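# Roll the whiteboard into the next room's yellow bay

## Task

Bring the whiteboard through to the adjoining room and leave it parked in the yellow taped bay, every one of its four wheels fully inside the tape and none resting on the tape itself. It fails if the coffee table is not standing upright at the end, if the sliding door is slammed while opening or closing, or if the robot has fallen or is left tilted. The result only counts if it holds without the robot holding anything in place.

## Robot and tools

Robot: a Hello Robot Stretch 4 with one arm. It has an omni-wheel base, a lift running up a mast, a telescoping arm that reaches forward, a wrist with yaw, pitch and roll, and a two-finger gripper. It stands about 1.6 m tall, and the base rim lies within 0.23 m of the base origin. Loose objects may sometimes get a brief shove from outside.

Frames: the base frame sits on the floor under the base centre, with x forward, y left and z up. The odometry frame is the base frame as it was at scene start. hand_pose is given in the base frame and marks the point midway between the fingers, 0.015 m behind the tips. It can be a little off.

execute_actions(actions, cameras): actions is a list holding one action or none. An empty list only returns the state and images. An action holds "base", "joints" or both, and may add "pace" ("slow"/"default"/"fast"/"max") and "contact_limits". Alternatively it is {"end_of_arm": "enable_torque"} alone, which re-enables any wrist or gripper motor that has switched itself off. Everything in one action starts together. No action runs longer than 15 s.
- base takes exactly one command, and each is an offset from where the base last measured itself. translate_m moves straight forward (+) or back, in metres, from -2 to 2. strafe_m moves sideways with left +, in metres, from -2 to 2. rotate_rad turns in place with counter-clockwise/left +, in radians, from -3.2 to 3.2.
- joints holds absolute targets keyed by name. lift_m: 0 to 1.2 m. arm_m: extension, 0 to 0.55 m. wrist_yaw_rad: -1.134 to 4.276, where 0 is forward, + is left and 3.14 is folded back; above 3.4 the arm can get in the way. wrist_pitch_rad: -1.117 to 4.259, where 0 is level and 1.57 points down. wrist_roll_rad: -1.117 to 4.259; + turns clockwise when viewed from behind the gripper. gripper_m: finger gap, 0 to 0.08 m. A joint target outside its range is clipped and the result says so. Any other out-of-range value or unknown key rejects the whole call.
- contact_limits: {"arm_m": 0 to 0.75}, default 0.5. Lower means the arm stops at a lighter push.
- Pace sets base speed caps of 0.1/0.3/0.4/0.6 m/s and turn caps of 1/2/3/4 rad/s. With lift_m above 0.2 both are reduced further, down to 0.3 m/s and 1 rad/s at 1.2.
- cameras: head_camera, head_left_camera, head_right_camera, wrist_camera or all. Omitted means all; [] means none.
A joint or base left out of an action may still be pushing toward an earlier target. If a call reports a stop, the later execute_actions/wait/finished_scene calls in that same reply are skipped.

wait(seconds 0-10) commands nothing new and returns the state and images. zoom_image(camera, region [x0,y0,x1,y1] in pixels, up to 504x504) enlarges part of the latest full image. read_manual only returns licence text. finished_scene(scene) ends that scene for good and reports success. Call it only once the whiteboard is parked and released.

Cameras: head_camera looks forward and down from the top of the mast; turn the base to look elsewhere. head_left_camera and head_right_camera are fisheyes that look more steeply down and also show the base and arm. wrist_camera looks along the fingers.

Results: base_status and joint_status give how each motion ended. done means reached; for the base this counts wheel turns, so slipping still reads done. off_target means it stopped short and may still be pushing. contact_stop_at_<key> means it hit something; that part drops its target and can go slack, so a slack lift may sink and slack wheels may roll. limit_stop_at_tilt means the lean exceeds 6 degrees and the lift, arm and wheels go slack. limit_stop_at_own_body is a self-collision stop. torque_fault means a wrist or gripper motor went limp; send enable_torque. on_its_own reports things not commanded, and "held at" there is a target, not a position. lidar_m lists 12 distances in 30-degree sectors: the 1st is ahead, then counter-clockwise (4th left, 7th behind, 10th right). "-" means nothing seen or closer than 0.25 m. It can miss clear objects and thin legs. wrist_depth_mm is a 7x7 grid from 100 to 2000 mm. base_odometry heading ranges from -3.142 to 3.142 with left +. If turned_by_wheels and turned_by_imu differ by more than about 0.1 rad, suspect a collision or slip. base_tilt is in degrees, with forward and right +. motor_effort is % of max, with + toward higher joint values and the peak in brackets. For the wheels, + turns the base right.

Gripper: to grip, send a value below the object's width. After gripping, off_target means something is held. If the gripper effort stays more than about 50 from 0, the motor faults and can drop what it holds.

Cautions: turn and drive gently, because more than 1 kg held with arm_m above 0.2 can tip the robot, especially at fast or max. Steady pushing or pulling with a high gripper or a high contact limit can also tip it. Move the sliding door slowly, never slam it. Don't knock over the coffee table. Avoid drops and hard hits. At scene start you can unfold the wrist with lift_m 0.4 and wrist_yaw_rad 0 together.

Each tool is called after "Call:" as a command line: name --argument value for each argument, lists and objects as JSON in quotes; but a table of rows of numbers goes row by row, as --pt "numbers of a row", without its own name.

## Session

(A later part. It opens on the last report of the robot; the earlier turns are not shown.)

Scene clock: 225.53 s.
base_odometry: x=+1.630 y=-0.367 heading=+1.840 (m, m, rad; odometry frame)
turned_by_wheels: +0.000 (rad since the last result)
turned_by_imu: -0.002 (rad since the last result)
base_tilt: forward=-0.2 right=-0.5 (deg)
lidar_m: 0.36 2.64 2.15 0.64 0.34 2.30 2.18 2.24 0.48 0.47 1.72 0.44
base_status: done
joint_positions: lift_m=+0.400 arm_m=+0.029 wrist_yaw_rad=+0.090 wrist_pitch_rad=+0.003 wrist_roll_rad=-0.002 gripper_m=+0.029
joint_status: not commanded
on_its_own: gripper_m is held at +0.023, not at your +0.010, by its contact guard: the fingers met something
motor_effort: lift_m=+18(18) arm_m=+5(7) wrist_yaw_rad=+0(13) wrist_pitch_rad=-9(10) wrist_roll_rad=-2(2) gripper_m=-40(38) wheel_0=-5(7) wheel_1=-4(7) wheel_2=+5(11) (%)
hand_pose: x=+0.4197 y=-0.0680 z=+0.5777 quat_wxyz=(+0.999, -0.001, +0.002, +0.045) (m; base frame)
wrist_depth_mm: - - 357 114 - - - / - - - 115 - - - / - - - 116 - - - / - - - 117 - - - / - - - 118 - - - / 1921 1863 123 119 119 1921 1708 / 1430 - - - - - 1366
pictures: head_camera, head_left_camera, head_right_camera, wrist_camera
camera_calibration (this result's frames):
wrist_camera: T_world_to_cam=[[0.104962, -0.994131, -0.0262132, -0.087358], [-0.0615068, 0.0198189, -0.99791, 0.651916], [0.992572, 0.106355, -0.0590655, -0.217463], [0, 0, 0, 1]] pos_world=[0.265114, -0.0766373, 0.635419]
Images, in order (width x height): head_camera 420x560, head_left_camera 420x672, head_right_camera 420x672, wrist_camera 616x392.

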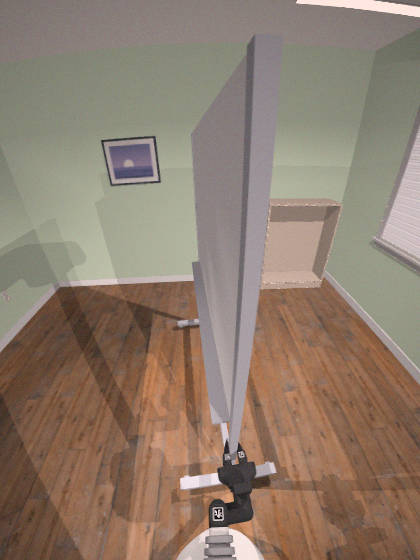

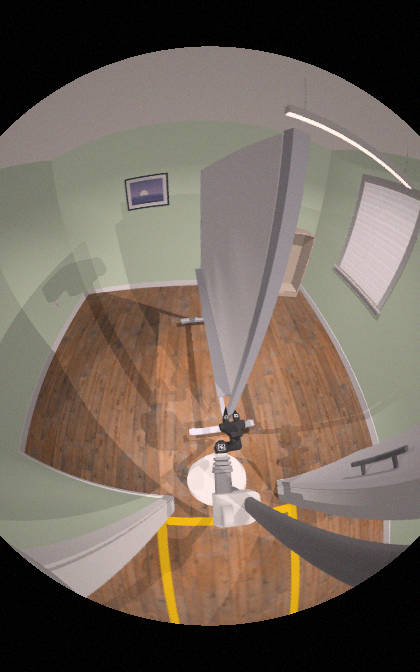

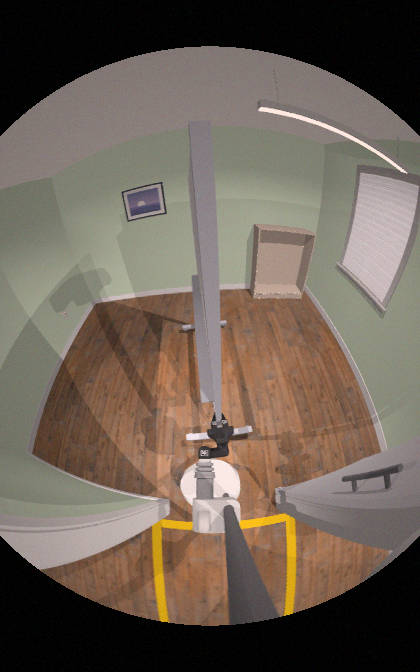

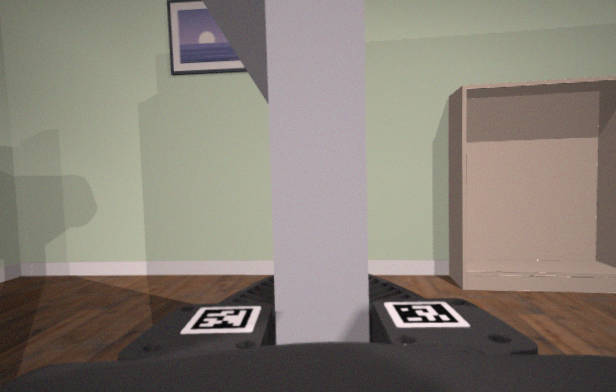

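Call:
execute_actions --actions '[{"base": {"translate_m": -0.15}, "joints": {"wrist_yaw_rad": 0.075}, "pace": "slow"}]' --cameras '["head_camera", "head_right_camera"]'

Scene clock: 236.57 s.
base_odometry: x=+1.669 y=-0.511 heading=+1.840 (m, m, rad; odometry frame)
turned_by_wheels: +0.000 (rad since the last result)
turned_by_imu: -0.001 (rad since the last result)
base_tilt: forward=-0.1 right=-0.6 (deg)
lidar_m: 0.37 2.81 2.18 0.30 0.33 2.14 2.02 2.12 1.82 0.46 1.70 0.43
base_status: done
joint_positions: lift_m=+0.400 arm_m=+0.029 wrist_yaw_rad=+0.078 wrist_pitch_rad=+0.003 wrist_roll_rad=-0.002 gripper_m=+0.029
joint_status: all done
on_its_own: gripper_m is held at +0.023, not at your +0.010, by its contact guard: the fingers met something
motor_effort: lift_m=+17(18) arm_m=+4(5) wrist_yaw_rad=-8(22) wrist_pitch_rad=-10(10) wrist_roll_rad=-2(1) gripper_m=-40(38) wheel_0=-3(5) wheel_1=-4(6) wheel_2=+7(15) (%)
hand_pose: x=+0.4189 y=-0.0707 z=+0.5777 quat_wxyz=(+0.999, -0.001, +0.002, +0.039) (m; base frame)
wrist_depth_mm: - - 357 114 - - - / - - - 115 - - - / - - - 116 - - - / - - - 117 - - - / - - - 118 - - - / 1983 1863 123 119 119 1921 1756 / 1397 - - - - - 1366
pictures: head_camera, head_right_camera
Images, in order (width x height): head_camera 420x560, head_right_camera 420x672.

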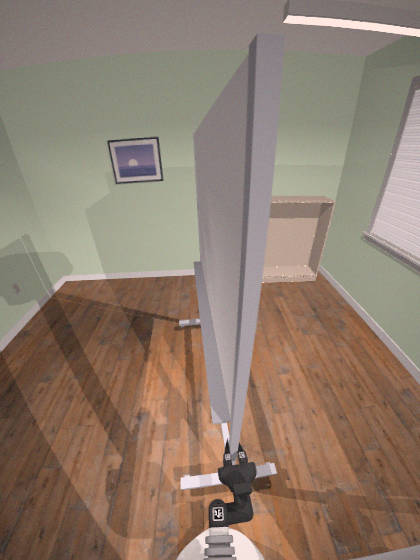

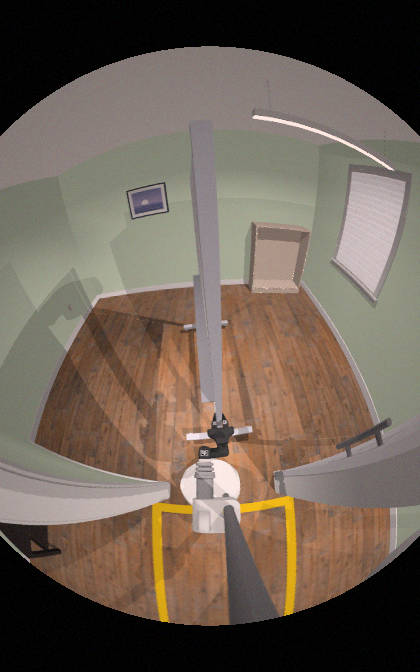

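Call:
execute_actions --actions '[{"base": {"translate_m": -0.2}, "joints": {"wrist_yaw_rad": 0.045}, "pace": "slow"}]' --cameras '["head_camera", "head_right_camera", "head_left_camera"]'

Scene clock: 241.63 s.
base_odometry: x=+1.722 y=-0.703 heading=+1.840 (m, m, rad; odometry frame)
turned_by_wheels: +0.000 (rad since the last result)
turned_by_imu: -0.001 (rad since the last result)
base_tilt: forward=-0.1 right=-0.5 (deg)
lidar_m: 0.37 2.94 0.32 0.31 1.52 1.94 1.82 1.89 1.73 0.46 0.48 0.43
base_status: done
joint_positions: lift_m=+0.400 arm_m=+0.029 wrist_yaw_rad=+0.051 wrist_pitch_rad=+0.003 wrist_roll_rad=-0.003 gripper_m=+0.028
joint_status: all done
on_its_own: gripper_m is held at +0.023, not at your +0.010, by its contact guard: the fingers met something; wrist_yaw_rad is at rest, and its effort (-17) is outside its rest range (-13 to +13)
motor_effort: lift_m=+17(18) arm_m=+4(4) wrist_yaw_rad=-17(40) wrist_pitch_rad=-8(9) wrist_roll_rad=+0(0) gripper_m=-40(39) wheel_0=-3(4) wheel_1=-4(6) wheel_2=+7(14) (%)
hand_pose: x=+0.4170 y=-0.0764 z=+0.5777 quat_wxyz=(+1.000, -0.001, +0.002, +0.026) (m; base frame)
wrist_depth_mm: - - 355 114 - - - / - - - 115 - - - / - - - 116 - - - / - - - 117 - - - / - - - 118 - - - / 1983 1863 123 119 120 1921 1708 / 1430 - - - - - 1366
pictures: head_camera, head_left_camera, head_right_camera
Images, in order (width x height): head_camera 420x560, head_left_camera 420x672, head_right_camera 420x672.

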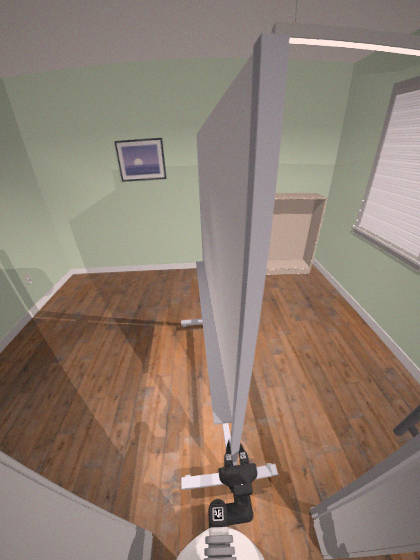

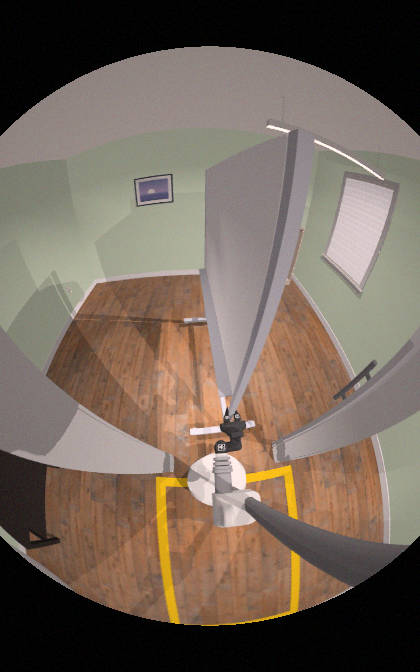

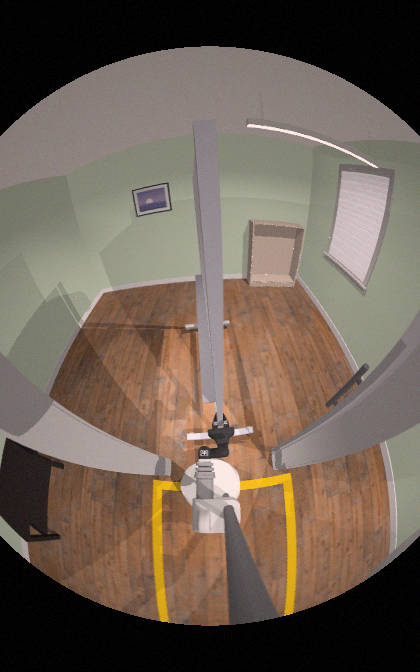

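Call:
execute_actions --actions '[{"base": {"translate_m": -0.3}, "joints": {"wrist_yaw_rad": 0.02}, "pace": "slow"}]' --cameras '["head_camera", "head_right_camera", "head_left_camera"]'

Scene clock: 250.00 s.
base_odometry: x=+1.802 y=-0.992 heading=+1.840 (m, m, rad; odometry frame)
turned_by_wheels: +0.000 (rad since the last result)
turned_by_imu: -0.001 (rad since the last result)
base_tilt: forward=-0.2 right=-0.5 (deg)
lidar_m: 0.37 0.46 0.50 1.42 1.48 1.61 1.54 1.58 1.72 1.50 0.59 0.42
base_status: done
joint_positions: lift_m=+0.400 arm_m=+0.029 wrist_yaw_rad=+0.026 wrist_pitch_rad=+0.003 wrist_roll_rad=-0.003 gripper_m=+0.029
joint_status: all done
on_its_own: gripper_m is held at +0.023, not at your +0.010, by its contact guard: the fingers met something; wrist_yaw_rad is at rest, and its effort (-18) is outside its rest range (-13 to +13)
motor_effort: lift_m=+18(17) arm_m=+4(4) wrist_yaw_rad=-18(45) wrist_pitch_rad=-8(9) wrist_roll_rad=+0(1) gripper_m=-39(40) wheel_0=-3(4) wheel_1=-3(6) wheel_2=+7(15) (%)
hand_pose: x=+0.4150 y=-0.0819 z=+0.5777 quat_wxyz=(+1.000, -0.002, +0.002, +0.013) (m; base frame)
wrist_depth_mm: - - 355 114 - - - / - - - 115 - - - / - - - 116 - - - / - - - 117 - - - / - - - 118 - - - / 1983 1921 123 119 120 1863 1756 / 1397 - - - - - 1366
pictures: head_camera, head_left_camera, head_right_camera
Images, in order (width x height): head_camera 420x560, head_left_camera 420x672, head_right_camera 420x672.

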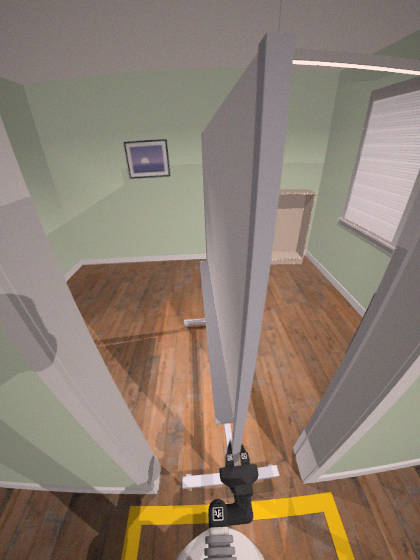

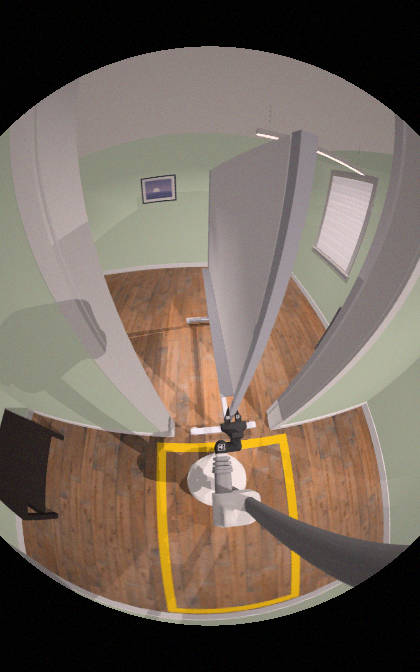

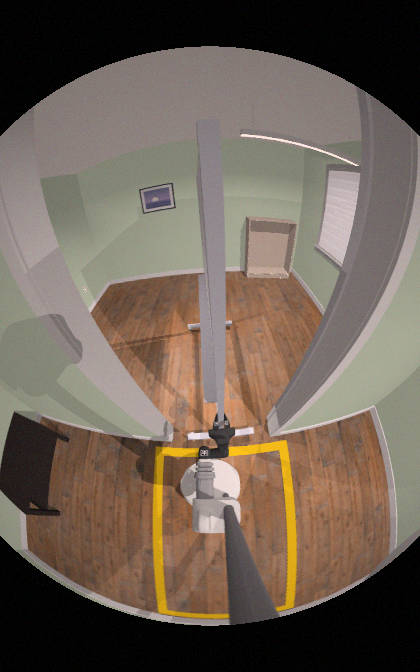

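Call:
execute_actions --actions '[{"base": {"translate_m": -0.35}, "joints": {"wrist_yaw_rad": -0.005}, "pace": "slow"}]' --cameras '["head_camera", "head_right_camera", "head_left_camera"]'

Scene clock: 255.97 s.
base_odometry: x=+1.895 y=-1.330 heading=+1.840 (m, m, rad; odometry frame)
turned_by_wheels: +0.000 (rad since the last result)
turned_by_imu: +0.000 (rad since the last result)
base_tilt: forward=+0.0 right=-0.6 (deg)
lidar_m: 0.36 0.77 1.02 1.44 1.73 1.25 1.18 1.23 1.68 1.65 1.02 0.37
base_status: done
joint_positions: lift_m=+0.400 arm_m=+0.029 wrist_yaw_rad=+0.001 wrist_pitch_rad=+0.003 wrist_roll_rad=-0.003 gripper_m=+0.029
joint_status: all done
on_its_own: gripper_m is held at +0.023, not at your +0.010, by its contact guard: the fingers met something; wrist_yaw_rad is at rest, and its effort (-16) is outside its rest range (-13 to +13)
motor_effort: lift_m=+18(18) arm_m=+4(4) wrist_yaw_rad=-16(45) wrist_pitch_rad=-10(10) wrist_roll_rad=+1(0) gripper_m=-39(39) wheel_0=-4(4) wheel_1=-4(6) wheel_2=+7(14) (%)
hand_pose: x=+0.4129 y=-0.0873 z=+0.5777 quat_wxyz=(+1.000, -0.002, +0.002, +0.000) (m; base frame)
wrist_depth_mm: 591 - 355 114 - - 603 / 580 - - 115 - - - / 569 - - 116 - - - / 569 - - 118 - - 621 / 574 - - 118 - - 621 / 564 1921 123 119 120 1921 615 / 539 - - - - - 597
pictures: head_camera, head_left_camera, head_right_camera
Images, in order (width x height): head_camera 420x560, head_left_camera 420x672, head_right_camera 420x672.

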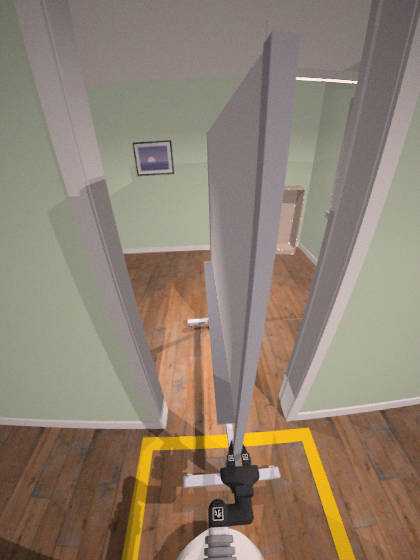

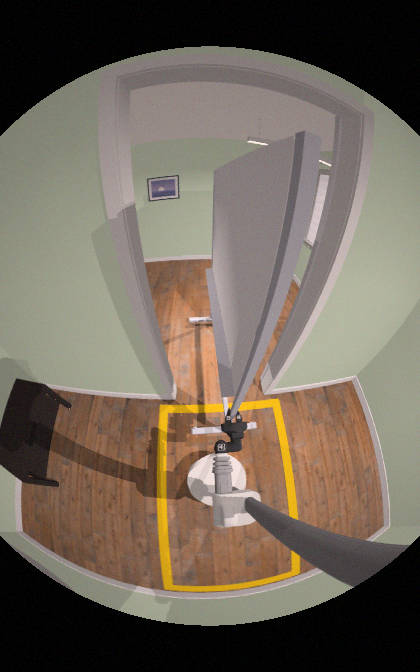

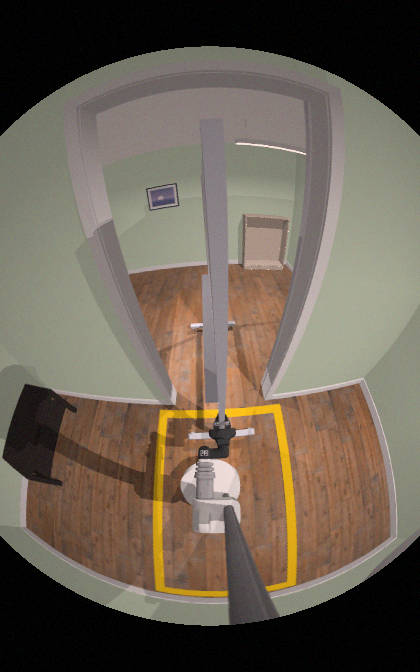

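Call:
execute_actions --actions '[{"base": {"translate_m": -0.4}, "joints": {"wrist_yaw_rad": -0.03}, "pace": "slow"}]' --cameras '["head_camera", "head_right_camera", "head_left_camera"]'

Scene clock: 263.43 s.
base_odometry: x=+2.001 y=-1.715 heading=+1.840 (m, m, rad; odometry frame)
turned_by_wheels: +0.000 (rad since the last result)
turned_by_imu: +0.000 (rad since the last result)
base_tilt: forward=-0.1 right=-0.6 (deg)
lidar_m: 0.36 1.15 1.51 1.43 1.11 0.82 0.76 0.79 1.11 1.67 1.60 0.42
base_status: done
joint_positions: lift_m=+0.400 arm_m=+0.029 wrist_yaw_rad=-0.025 wrist_pitch_rad=+0.003 wrist_roll_rad=-0.003 gripper_m=+0.029
joint_status: all done
on_its_own: gripper_m is held at +0.023, not at your +0.010, by its contact guard: the fingers met something; wrist_yaw_rad is at rest, and its effort (-15) is outside its rest range (-13 to +13)
motor_effort: lift_m=+17(18) arm_m=+4(4) wrist_yaw_rad=-15(43) wrist_pitch_rad=-11(8) wrist_roll_rad=+1(2) gripper_m=-41(41) wheel_0=-2(3) wheel_1=-4(4) wheel_2=+8(13) (%)
hand_pose: x=+0.4106 y=-0.0927 z=+0.5777 quat_wxyz=(+1.000, -0.001, +0.002, -0.013) (m; base frame)
wrist_depth_mm: 842 904 357 114 - 854 854 / 866 904 - 115 - 866 866 / 866 891 - 116 - 878 878 / 878 878 - 118 - 891 878 / 878 878 - 118 - 891 891 / 891 878 123 120 120 891 891 / 891 - - - - - 904
pictures: head_camera, head_left_camera, head_right_camera
Images, in order (width x height): head_camera 420x560, head_left_camera 420x672, head_right_camera 420x672.

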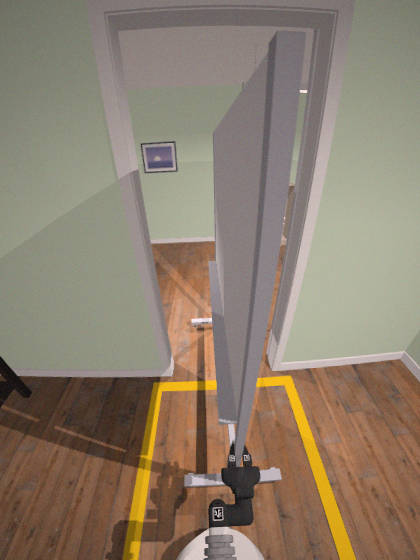

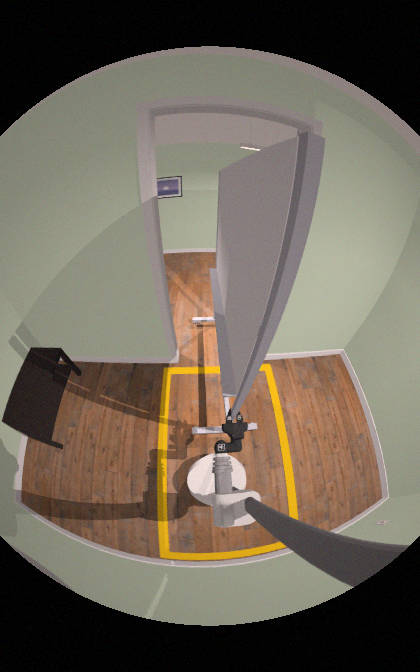

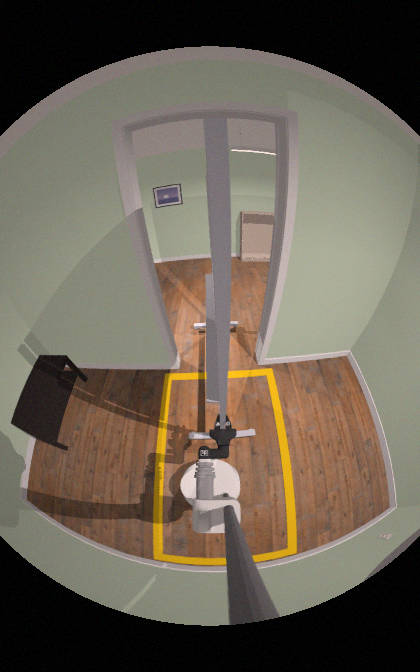

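Call:
execute_actions --actions '[{"base": {"translate_m": -0.25}, "joints": {"wrist_yaw_rad": -0.04}, "pace": "slow"}]' --cameras '["head_camera", "head_right_camera", "head_left_camera"]'

Scene clock: 283.93 s.
base_odometry: x=+2.068 y=-1.956 heading=+1.840 (m, m, rad; odometry frame)
turned_by_wheels: +0.000 (rad since the last result)
turned_by_imu: -0.001 (rad since the last result)
base_tilt: forward=+0.0 right=-0.6 (deg)
lidar_m: 0.36 1.40 1.49 1.48 0.78 0.56 0.53 0.54 0.77 1.66 1.75 0.38
base_status: done
joint_positions: lift_m=+0.400 arm_m=+0.029 wrist_yaw_rad=-0.036 wrist_pitch_rad=+0.003 wrist_roll_rad=-0.003 gripper_m=+0.029
joint_status: all done
on_its_own: gripper_m is held at +0.023, not at your +0.010, by its contact guard: the fingers met something
motor_effort: lift_m=+18(18) arm_m=+4(4) wrist_yaw_rad=-13(28) wrist_pitch_rad=-10(9) wrist_roll_rad=+1(2) gripper_m=-38(39) wheel_0=-4(7) wheel_1=-4(5) wheel_2=+7(17) (%)
hand_pose: x=+0.4096 y=-0.0950 z=+0.5777 quat_wxyz=(+1.000, -0.001, +0.002, -0.018) (m; base frame)
wrist_depth_mm: 1118 1078 355 114 - 1118 1118 / 1118 1118 - 115 - 1118 1138 / 1118 1118 - 116 - 1138 1160 / 1118 1138 - 117 - 1138 1138 / 1138 1138 - 118 - 1138 1160 / 1160 1160 123 120 120 1160 1160 / 1160 - - - - - 1182
pictures: head_camera, head_left_camera, head_right_camera
Images, in order (width x height): head_camera 420x560, head_left_camera 420x672, head_right_camera 420x672.

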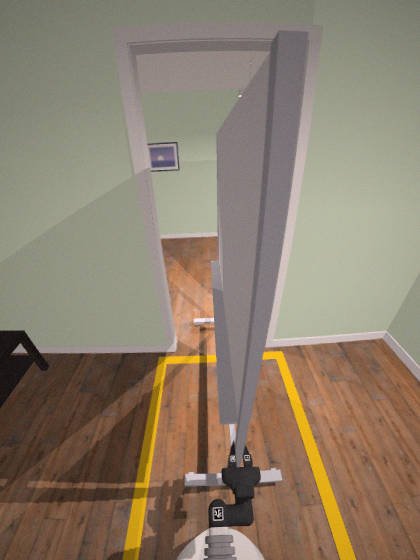

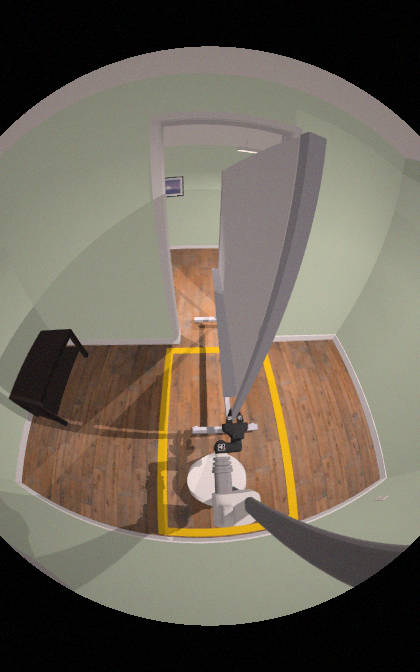

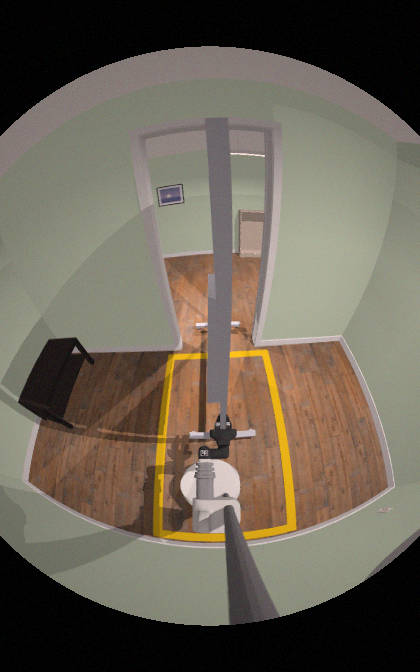

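Call:
zoom_image --camera "head_right_camera" --region '[150, 290, 290, 380]'

Region (150, 290, 290, 380) of head_right_camera's 420x672 image, scaled by 3.600, with more detail than that image has; it fills the top 324 rows of this view, and the rest is white.

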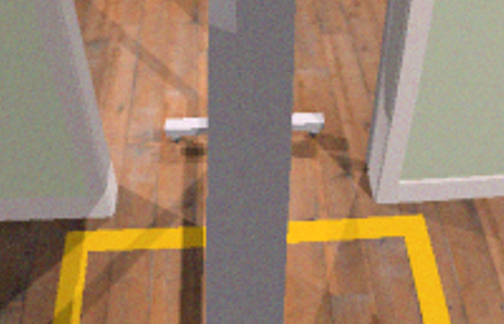

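Call:
execute_actions --actions '[{"base": {"translate_m": -0.23}, "joints": {"arm_m": 0.0}, "pace": "slow"}]' --cameras '["head_camera", "head_right_camera", "head_left_camera"]'

Scene clock: 289.33 s.
base_odometry: x=+2.129 y=-2.177 heading=+1.840 (m, m, rad; odometry frame)
turned_by_wheels: +0.000 (rad since the last result)
turned_by_imu: -0.001 (rad since the last result)
base_tilt: forward=-0.2 right=-0.6 (deg)
lidar_m: 0.34 0.34 1.55 1.28 0.43 0.30 0.30 0.32 0.44 1.25 1.75 0.35
base_status: done
joint_positions: lift_m=+0.400 arm_m=+0.002 wrist_yaw_rad=-0.038 wrist_pitch_rad=+0.004 wrist_roll_rad=-0.003 gripper_m=+0.028
joint_status: all done
on_its_own: gripper_m is held at +0.023, not at your +0.010, by its contact guard: the fingers met something
motor_effort: lift_m=+17(17) arm_m=-10(14) wrist_yaw_rad=-7(19) wrist_pitch_rad=-11(12) wrist_roll_rad=+2(2) gripper_m=-38(39) wheel_0=-4(4) wheel_1=-4(8) wheel_2=+8(13) (%)
hand_pose: x=+0.3820 y=-0.0954 z=+0.5776 quat_wxyz=(+1.000, -0.002, +0.002, -0.019) (m; base frame)
wrist_depth_mm: 1366 1366 357 115 1430 1366 1397 / 1366 1366 - 116 1430 1397 1397 / 1366 1397 - 117 1464 1397 1430 / 1397 1397 - 118 1464 1430 1464 / 1397 1397 - 119 1499 1464 1430 / 1430 1397 123 120 120 1430 1464 / 1397 - - - - - 1366
pictures: head_camera, head_left_camera, head_right_camera
Images, in order (width x height): head_camera 420x560, head_left_camera 420x672, head_right_camera 420x672.

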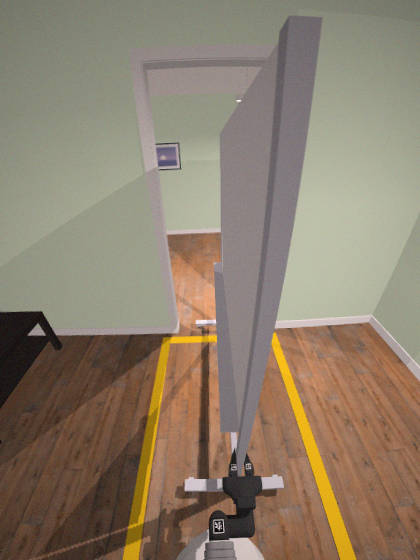

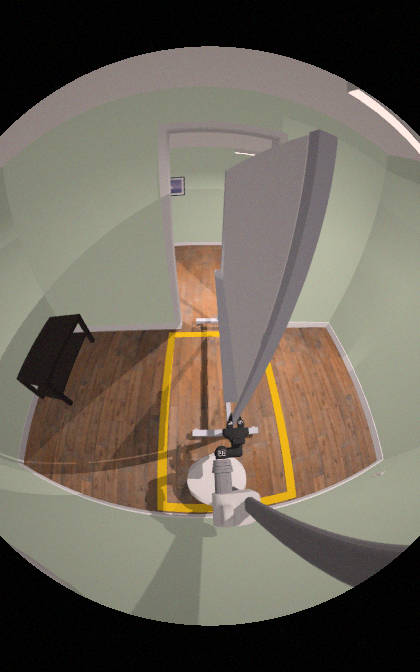

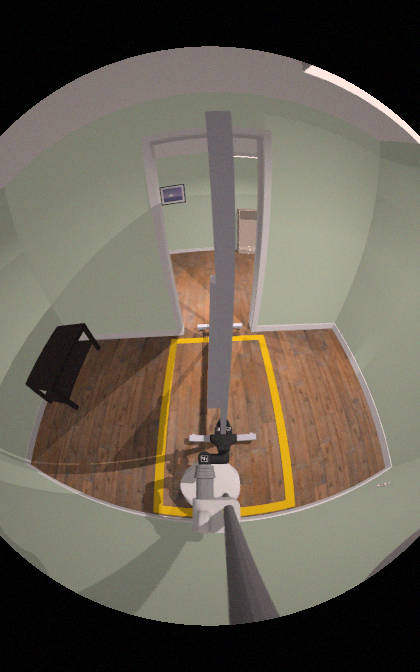

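Call:
execute_actions --actions '[{"joints": {"gripper_m": 0.08}}]' --cameras '[]'

Call:
execute_actions --actions '[{"joints": {"wrist_pitch_rad": 1.4, "wrist_yaw_rad": 0.0}}]' --cameras '["wrist_camera"]'

Call:
execute_actions --actions '[{"base": {"strafe_m": 0.52}}]' --cameras '[]'

Call:
execute_actions --actions '[{"base": {"translate_m": 0.455}}]' --cameras '["head_right_camera"]'

Scene clock: 294.80 s.
base_odometry: x=+2.129 y=-2.177 heading=+1.840 (m, m, rad; odometry frame)
turned_by_wheels: +0.000 (rad since the last result)
turned_by_imu: -0.002 (rad since the last result)
base_tilt: forward=-0.1 right=-0.5 (deg)
lidar_m: 0.34 0.37 1.53 1.26 0.43 0.31 0.29 0.30 0.42 1.21 1.74 0.33
base_status: not commanded
joint_positions: lift_m=+0.400 arm_m=+0.002 wrist_yaw_rad=-0.040 wrist_pitch_rad=+0.003 wrist_roll_rad=-0.004 gripper_m=+0.080
joint_status: all done
motor_effort: lift_m=+18(18) arm_m=-9(11) wrist_yaw_rad=-2(9) wrist_pitch_rad=-8(10) wrist_roll_rad=+3(4) gripper_m=+4(38) wheel_0=-4(4) wheel_1=-3(4) wheel_2=+5(8) (%)
hand_pose: x=+0.3815 y=-0.0958 z=+0.5777 quat_wxyz=(+1.000, -0.002, +0.002, -0.020) (m; base frame)
wrist_depth_mm: 1336 1366 357 115 1397 1366 1366 / 1336 1366 - 116 1464 1397 1397 / 1366 1397 - 117 1464 1430 1397 / 1430 1366 - 118 1464 1430 1430 / 1366 1430 - 120 1499 1430 1430 / 1430 759 149 121 169 128 1430 / - - 131 - - - -
pictures: none
No camera images: the call's "cameras" was empty. Leave "cameras" out to get every camera's image.

Scene clock: 296.20 s.
base_odometry: x=+2.129 y=-2.177 heading=+1.840 (m, m, rad; odometry frame)
turned_by_wheels: +0.000 (rad since the last result)
turned_by_imu: -0.001 (rad since the last result)
base_tilt: forward=-0.1 right=-0.6 (deg)
lidar_m: 0.34 0.36 1.54 1.25 0.45 0.31 0.30 0.32 0.44 1.22 1.74 0.36
base_status: not commanded
joint_positions: lift_m=+0.400 arm_m=+0.001 wrist_yaw_rad=+0.000 wrist_pitch_rad=+1.400 wrist_roll_rad=-0.004 gripper_m=+0.080
joint_status: all done
motor_effort: lift_m=+18(18) arm_m=-8(9) wrist_yaw_rad=-1(2) wrist_pitch_rad=+1(6) wrist_roll_rad=+2(3) gripper_m=+2(3) wheel_0=-4(4) wheel_1=-3(3) wheel_2=+6(6) (%)
hand_pose: x=+0.2084 y=-0.0874 z=+0.3689 quat_wxyz=(+0.765, -0.001, +0.644, +0.001) (m; base frame)
wrist_depth_mm: 569 564 564 222 564 559 559 / 564 559 554 445 554 554 544 / 549 445 442 442 439 439 539 / 539 539 539 535 535 530 530 / 535 530 530 530 525 525 517 / 521 231 149 309 517 128 512 / - - 131 - - - -
pictures: wrist_camera
camera_calibration (this result's frames):
wrist_camera: T_world_to_cam=[[-0.022005, -0.999572, -0.0192725, -0.0665889], [-0.993169, 0.0240654, -0.114176, 0.299464], [0.114591, 0.0166284, -0.993274, 0.501704], [0, 0, 0, 1]] pos_world=[0.238462, -0.0821097, 0.531237]
Images, in order (width x height): wrist_camera 616x392.

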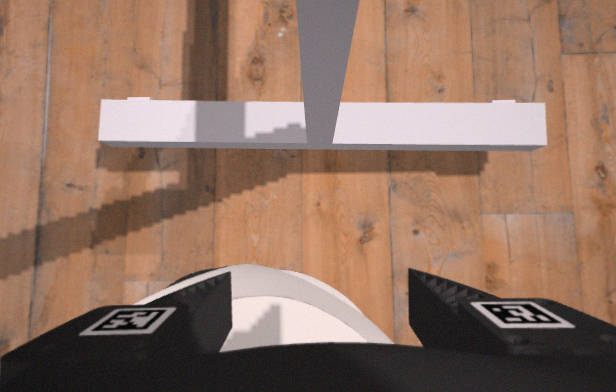

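Scene clock: 299.27 s.
base_odometry: x=+1.628 y=-2.315 heading=+1.840 (m, m, rad; odometry frame)
turned_by_wheels: +0.000 (rad since the last result)
turned_by_imu: -0.001 (rad since the last result)
base_tilt: forward=-0.1 right=-0.6 (deg)
lidar_m: 1.56 1.31 1.07 1.29 0.45 0.31 0.28 0.31 0.42 1.23 0.51 0.54
base_status: done
joint_positions: lift_m=+0.400 arm_m=+0.001 wrist_yaw_rad=+0.000 wrist_pitch_rad=+1.401 wrist_roll_rad=-0.004 gripper_m=+0.080
joint_status: not commanded
motor_effort: lift_m=+18(18) arm_m=-8(8) wrist_yaw_rad=-2(0) wrist_pitch_rad=-2(0) wrist_roll_rad=+3(3) gripper_m=+2(1) wheel_0=+2(7) wheel_1=+0(11) wheel_2=+0(4) (%)
hand_pose: x=+0.2084 y=-0.0874 z=+0.3688 quat_wxyz=(+0.765, -0.001, +0.644, +0.001) (m; base frame)
wrist_depth_mm: 574 569 569 559 559 559 559 / 559 564 554 554 554 549 544 / 554 544 549 544 544 539 459 / 539 539 539 535 535 530 530 / 530 530 530 525 521 517 521 / 521 230 149 309 512 128 512 / - - 131 - - - -
pictures: none
No camera images: the call's "cameras" was empty. Leave "cameras" out to get every camera's image.

Scene clock: 302.27 s.
base_odometry: x=+1.507 y=-1.877 heading=+1.840 (m, m, rad; odometry frame)
turned_by_wheels: +0.000 (rad since the last result)
turned_by_imu: -0.003 (rad since the last result)
base_tilt: forward=-0.1 right=-0.6 (deg)
lidar_m: 1.12 1.16 0.97 0.92 1.09 0.79 0.75 0.79 1.08 0.36 0.56 0.81
base_status: done
joint_positions: lift_m=+0.400 arm_m=+0.001 wrist_yaw_rad=+0.000 wrist_pitch_rad=+1.401 wrist_roll_rad=-0.004 gripper_m=+0.080
joint_status: not commanded
motor_effort: lift_m=+18(18) arm_m=-8(8) wrist_yaw_rad=+0(0) wrist_pitch_rad=-1(2) wrist_roll_rad=+2(3) gripper_m=+2(1) wheel_0=+1(5) wheel_1=+3(7) wheel_2=+0(12) (%)
hand_pose: x=+0.2084 y=-0.0874 z=+0.3688 quat_wxyz=(+0.765, -0.001, +0.644, +0.001) (m; base frame)
wrist_depth_mm: 569 569 569 559 564 559 554 / 559 559 554 554 554 549 549 / 549 549 549 544 539 544 535 / 544 539 539 535 535 530 530 / 530 530 525 525 521 521 517 / 521 230 149 309 508 128 517 / - - 131 - - - -
pictures: head_right_camera
Images, in order (width x height): head_right_camera 420x672.

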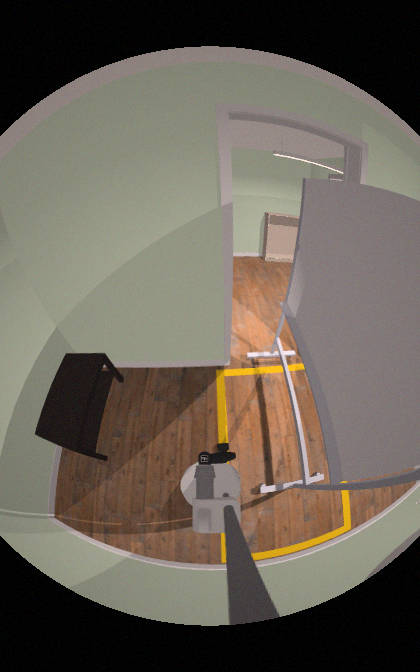

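Call:
execute_actions --actions '[{"base": {"rotate_rad": -1.571}, "joints": {"wrist_pitch_rad": 0.0}}]'

Scene clock: 305.07 s.
base_odometry: x=+1.507 y=-1.877 heading=+0.270 (m, m, rad; odometry frame)
turned_by_wheels: -1.570 (rad since the last result)
turned_by_imu: -1.570 (rad since the last result)
base_tilt: forward=-0.1 right=-0.6 (deg)
lidar_m: 0.46 0.57 0.81 1.12 1.17 0.97 0.94 1.10 0.79 0.75 0.79 1.07
base_status: done
joint_positions: lift_m=+0.400 arm_m=+0.001 wrist_yaw_rad=+0.000 wrist_pitch_rad=+0.003 wrist_roll_rad=-0.004 gripper_m=+0.080
joint_status: all done
motor_effort: lift_m=+18(18) arm_m=-8(8) wrist_yaw_rad=-1(2) wrist_pitch_rad=-8(13) wrist_roll_rad=+3(3) gripper_m=+0(3) wheel_0=+1(8) wheel_1=+3(9) wheel_2=+3(11) (%)
hand_pose: x=+0.3850 y=-0.0874 z=+0.5777 quat_wxyz=(+1.000, -0.002, +0.002, +0.000) (m; base frame)
wrist_depth_mm: 349 324 327 364 1983 1576 1008 / 1708 - 1983 - - 1537 1025 / 1756 - - 1983 - 1537 1025 / 1863 - - - - 1576 1025 / 1756 - - - - 1576 1042 / 1708 991 149 1537 1537 128 991 / - - 131 - - - -
pictures: head_camera, head_left_camera, head_right_camera, wrist_camera
camera_calibration (this result's frames):
wrist_camera: T_world_to_cam=[[0.0151236, -0.999578, -0.024787, -0.0697986], [-0.0592367, 0.0238506, -0.997959, 0.649707], [0.998129, 0.016561, -0.058851, -0.19109], [0, 0, 0, 1]] pos_world=[0.230274, -0.0821004, 0.635405]
Images, in order (width x height): head_camera 420x560, head_left_camera 420x672, head_right_camera 420x672, wrist_camera 616x392.

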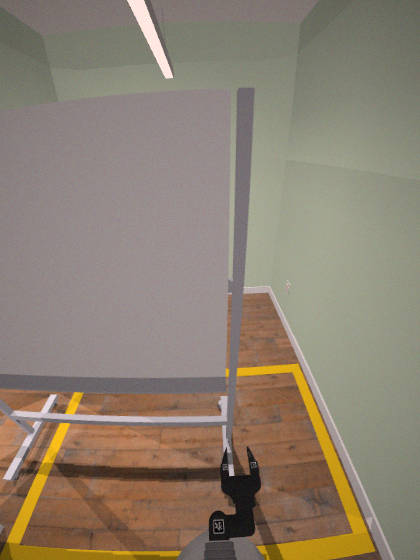

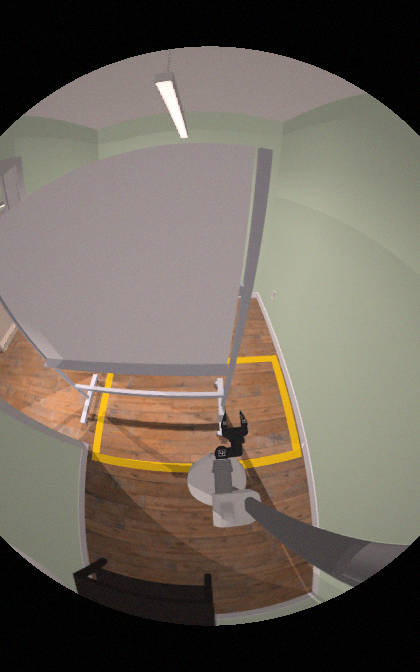

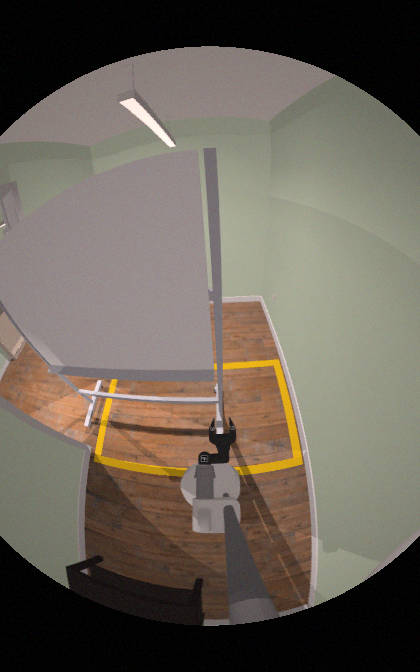

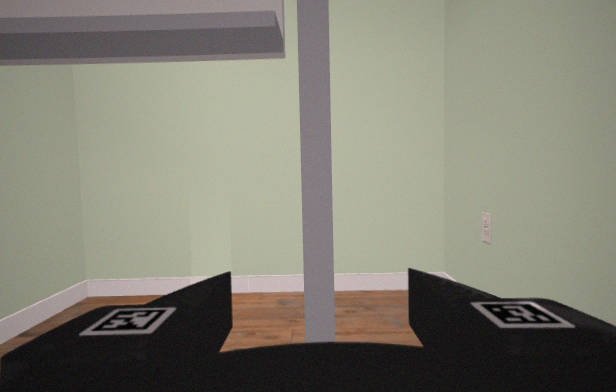

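Call:
execute_actions --actions '[{"joints": {"arm_m": 0.24}, "contact_limits": {"arm_m": 0.2}}]' --cameras '["wrist_camera"]'

Scene clock: 308.90 s.
base_odometry: x=+1.507 y=-1.877 heading=+0.270 (m, m, rad; odometry frame)
turned_by_wheels: +0.000 (rad since the last result)
turned_by_imu: -0.002 (rad since the last result)
base_tilt: forward=-0.1 right=-0.6 (deg)
lidar_m: 0.33 0.56 0.81 1.12 1.18 0.97 0.95 1.12 0.76 0.73 0.78 1.08
base_status: not commanded
joint_positions: lift_m=+0.400 arm_m=+0.239 wrist_yaw_rad=+0.000 wrist_pitch_rad=+0.003 wrist_roll_rad=-0.004 gripper_m=+0.080
joint_status: all done
motor_effort: lift_m=+18(18) arm_m=+8(9) wrist_yaw_rad=+0(0) wrist_pitch_rad=-7(8) wrist_roll_rad=+2(3) gripper_m=+1(2) wheel_0=+1(1) wheel_1=+3(3) wheel_2=+3(4) (%)
contact_limits: arm_m 0.2
hand_pose: x=+0.6221 y=-0.0874 z=+0.5778 quat_wxyz=(+1.000, -0.002, +0.001, +0.000) (m; base frame)
wrist_depth_mm: 1756 1808 1756 123 1756 1499 1008 / 1756 1756 1808 124 1756 1499 1008 / 1756 1808 1808 126 1756 1576 1025 / 1808 1863 1808 126 1756 1537 1025 / 1808 1808 1808 128 1808 1537 1008 / 1661 960 149 129 169 128 976 / - - 131 - - - -
pictures: wrist_camera
camera_calibration (this result's frames):
wrist_camera: T_world_to_cam=[[0.0154107, -0.999573, -0.0248452, -0.0734675], [-0.0589316, 0.0238969, -0.997976, 0.66364], [0.998143, 0.0168437, -0.0585381, -0.42789], [0, 0, 0, 1]] pos_world=[0.467337, -0.0820878, 0.635424]
Images, in order (width x height): wrist_camera 616x392.

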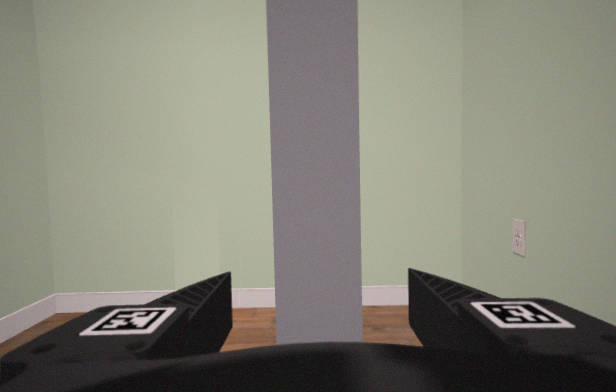

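Call:
execute_actions --actions '[{"joints": {"gripper_m": 0.01}}]' --cameras '[]'

Call:
execute_actions --actions '[{"base": {"strafe_m": -0.33}, "pace": "slow"}]'

Scene clock: 311.67 s.
base_odometry: x=+1.507 y=-1.877 heading=+0.270 (m, m, rad; odometry frame)
turned_by_wheels: +0.000 (rad since the last result)
turned_by_imu: -0.001 (rad since the last result)
base_tilt: forward=-0.1 right=-0.7 (deg)
lidar_m: 0.33 0.55 0.80 1.12 1.18 0.97 0.93 1.08 0.79 0.75 0.77 1.08
base_status: not commanded
joint_positions: lift_m=+0.400 arm_m=+0.239 wrist_yaw_rad=+0.000 wrist_pitch_rad=+0.003 wrist_roll_rad=-0.002 gripper_m=+0.029
joint_status: gripper_m off_target (ended at +0.029, target +0.010)
on_its_own: gripper_m is held at +0.023, not at your +0.010, by its contact guard: the fingers met something
motor_effort: lift_m=+18(18) arm_m=+8(8) wrist_yaw_rad=-2(3) wrist_pitch_rad=-7(7) wrist_roll_rad=-1(2) gripper_m=-38(40) wheel_0=+1(1) wheel_1=+3(3) wheel_2=+4(4) (%)
hand_pose: x=+0.6221 y=-0.0874 z=+0.5778 quat_wxyz=(+1.000, -0.001, +0.001, +0.000) (m; base frame)
wrist_depth_mm: 1756 1756 1756 123 1756 1537 1008 / 1808 1708 1756 124 1756 1537 1025 / 1756 1808 1756 126 1808 1499 1025 / 1756 1808 1808 126 1808 1537 1008 / 1756 1808 1808 128 1808 1537 1025 / 1708 1863 123 129 129 1397 1042 / 1430 - - - - - 1025
pictures: none
No camera images: the call's "cameras" was empty. Leave "cameras" out to get every camera's image.

Scene clock: 316.10 s.
base_odometry: x=+1.595 y=-2.194 heading=+0.271 (m, m, rad; odometry frame)
turned_by_wheels: +0.001 (rad since the last result)
turned_by_imu: +0.001 (rad since the last result)
base_tilt: forward=-0.1 right=-0.6 (deg)
lidar_m: 0.36 0.56 0.80 1.45 1.36 1.01 1.54 0.63 0.44 0.41 0.42 0.63
base_status: done
joint_positions: lift_m=+0.400 arm_m=+0.239 wrist_yaw_rad=+0.002 wrist_pitch_rad=+0.003 wrist_roll_rad=-0.003 gripper_m=+0.029
joint_status: not commanded
on_its_own: gripper_m is held at +0.023, not at your +0.010, by its contact guard: the fingers met something
motor_effort: lift_m=+18(18) arm_m=+8(8) wrist_yaw_rad=-8(29) wrist_pitch_rad=-10(8) wrist_roll_rad=+0(2) gripper_m=-42(41) wheel_0=+7(20) wheel_1=-1(5) wheel_2=+7(7) (%)
hand_pose: x=+0.6224 y=-0.0869 z=+0.5778 quat_wxyz=(+1.000, -0.001, +0.001, +0.001) (m; base frame)
wrist_depth_mm: 1756 1756 1756 123 1464 798 544 / 1808 1756 1808 124 1430 798 549 / 1863 1808 1756 125 1499 809 549 / 1808 1808 1808 126 1499 820 554 / 1808 1808 1808 128 1537 820 554 / 1863 1808 123 129 129 741 559 / 1430 - - - - - 549
pictures: head_camera, head_left_camera, head_right_camera, wrist_camera
camera_calibration (this result's frames):
wrist_camera: T_world_to_cam=[[0.0175282, -0.999512, -0.0258478, -0.0737548], [-0.059092, 0.024771, -0.997945, 0.663784], [0.998099, 0.0190196, -0.058629, -0.427958], [0, 0, 0, 1]] pos_world=[0.467661, -0.0820218, 0.635423]
Images, in order (width x height): head_camera 420x560, head_left_camera 420x672, head_right_camera 420x672, wrist_camera 616x392.

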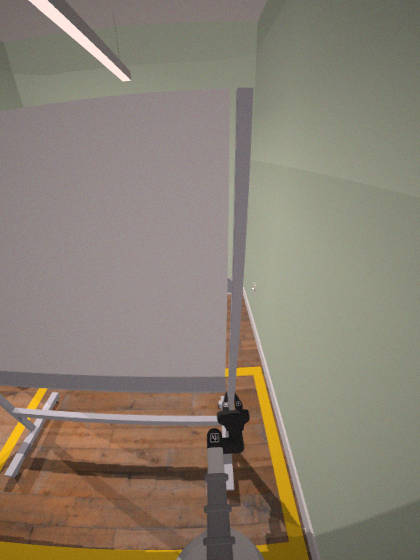

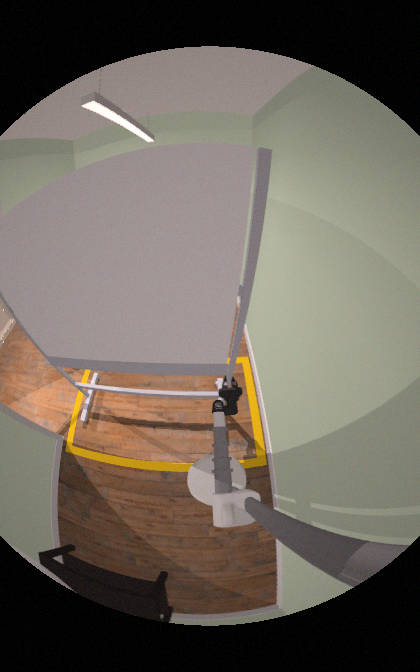

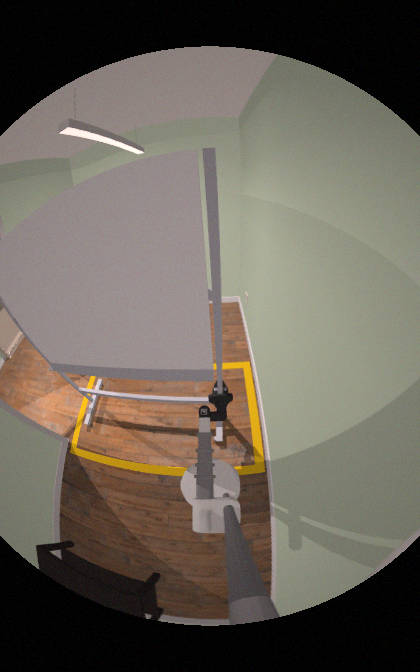

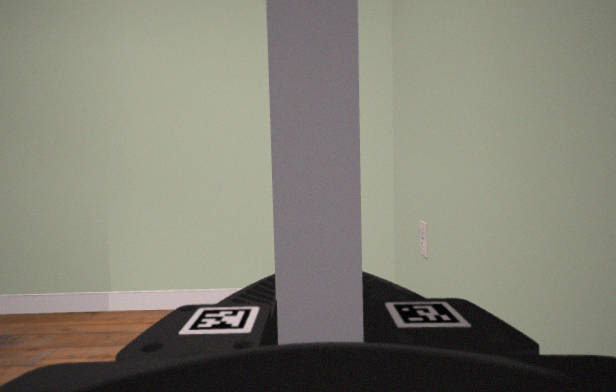

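Call:
zoom_image --camera "head_camera" --region '[0, 360, 320, 560]'

Region (0, 360, 320, 560) of head_camera's 420x560 image, scaled by 1.575, with more detail than that image has; it fills the top 315 rows of this view, and the rest is white.

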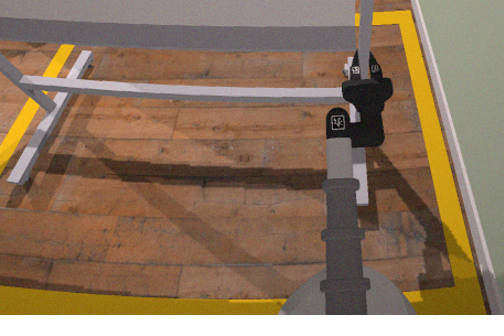

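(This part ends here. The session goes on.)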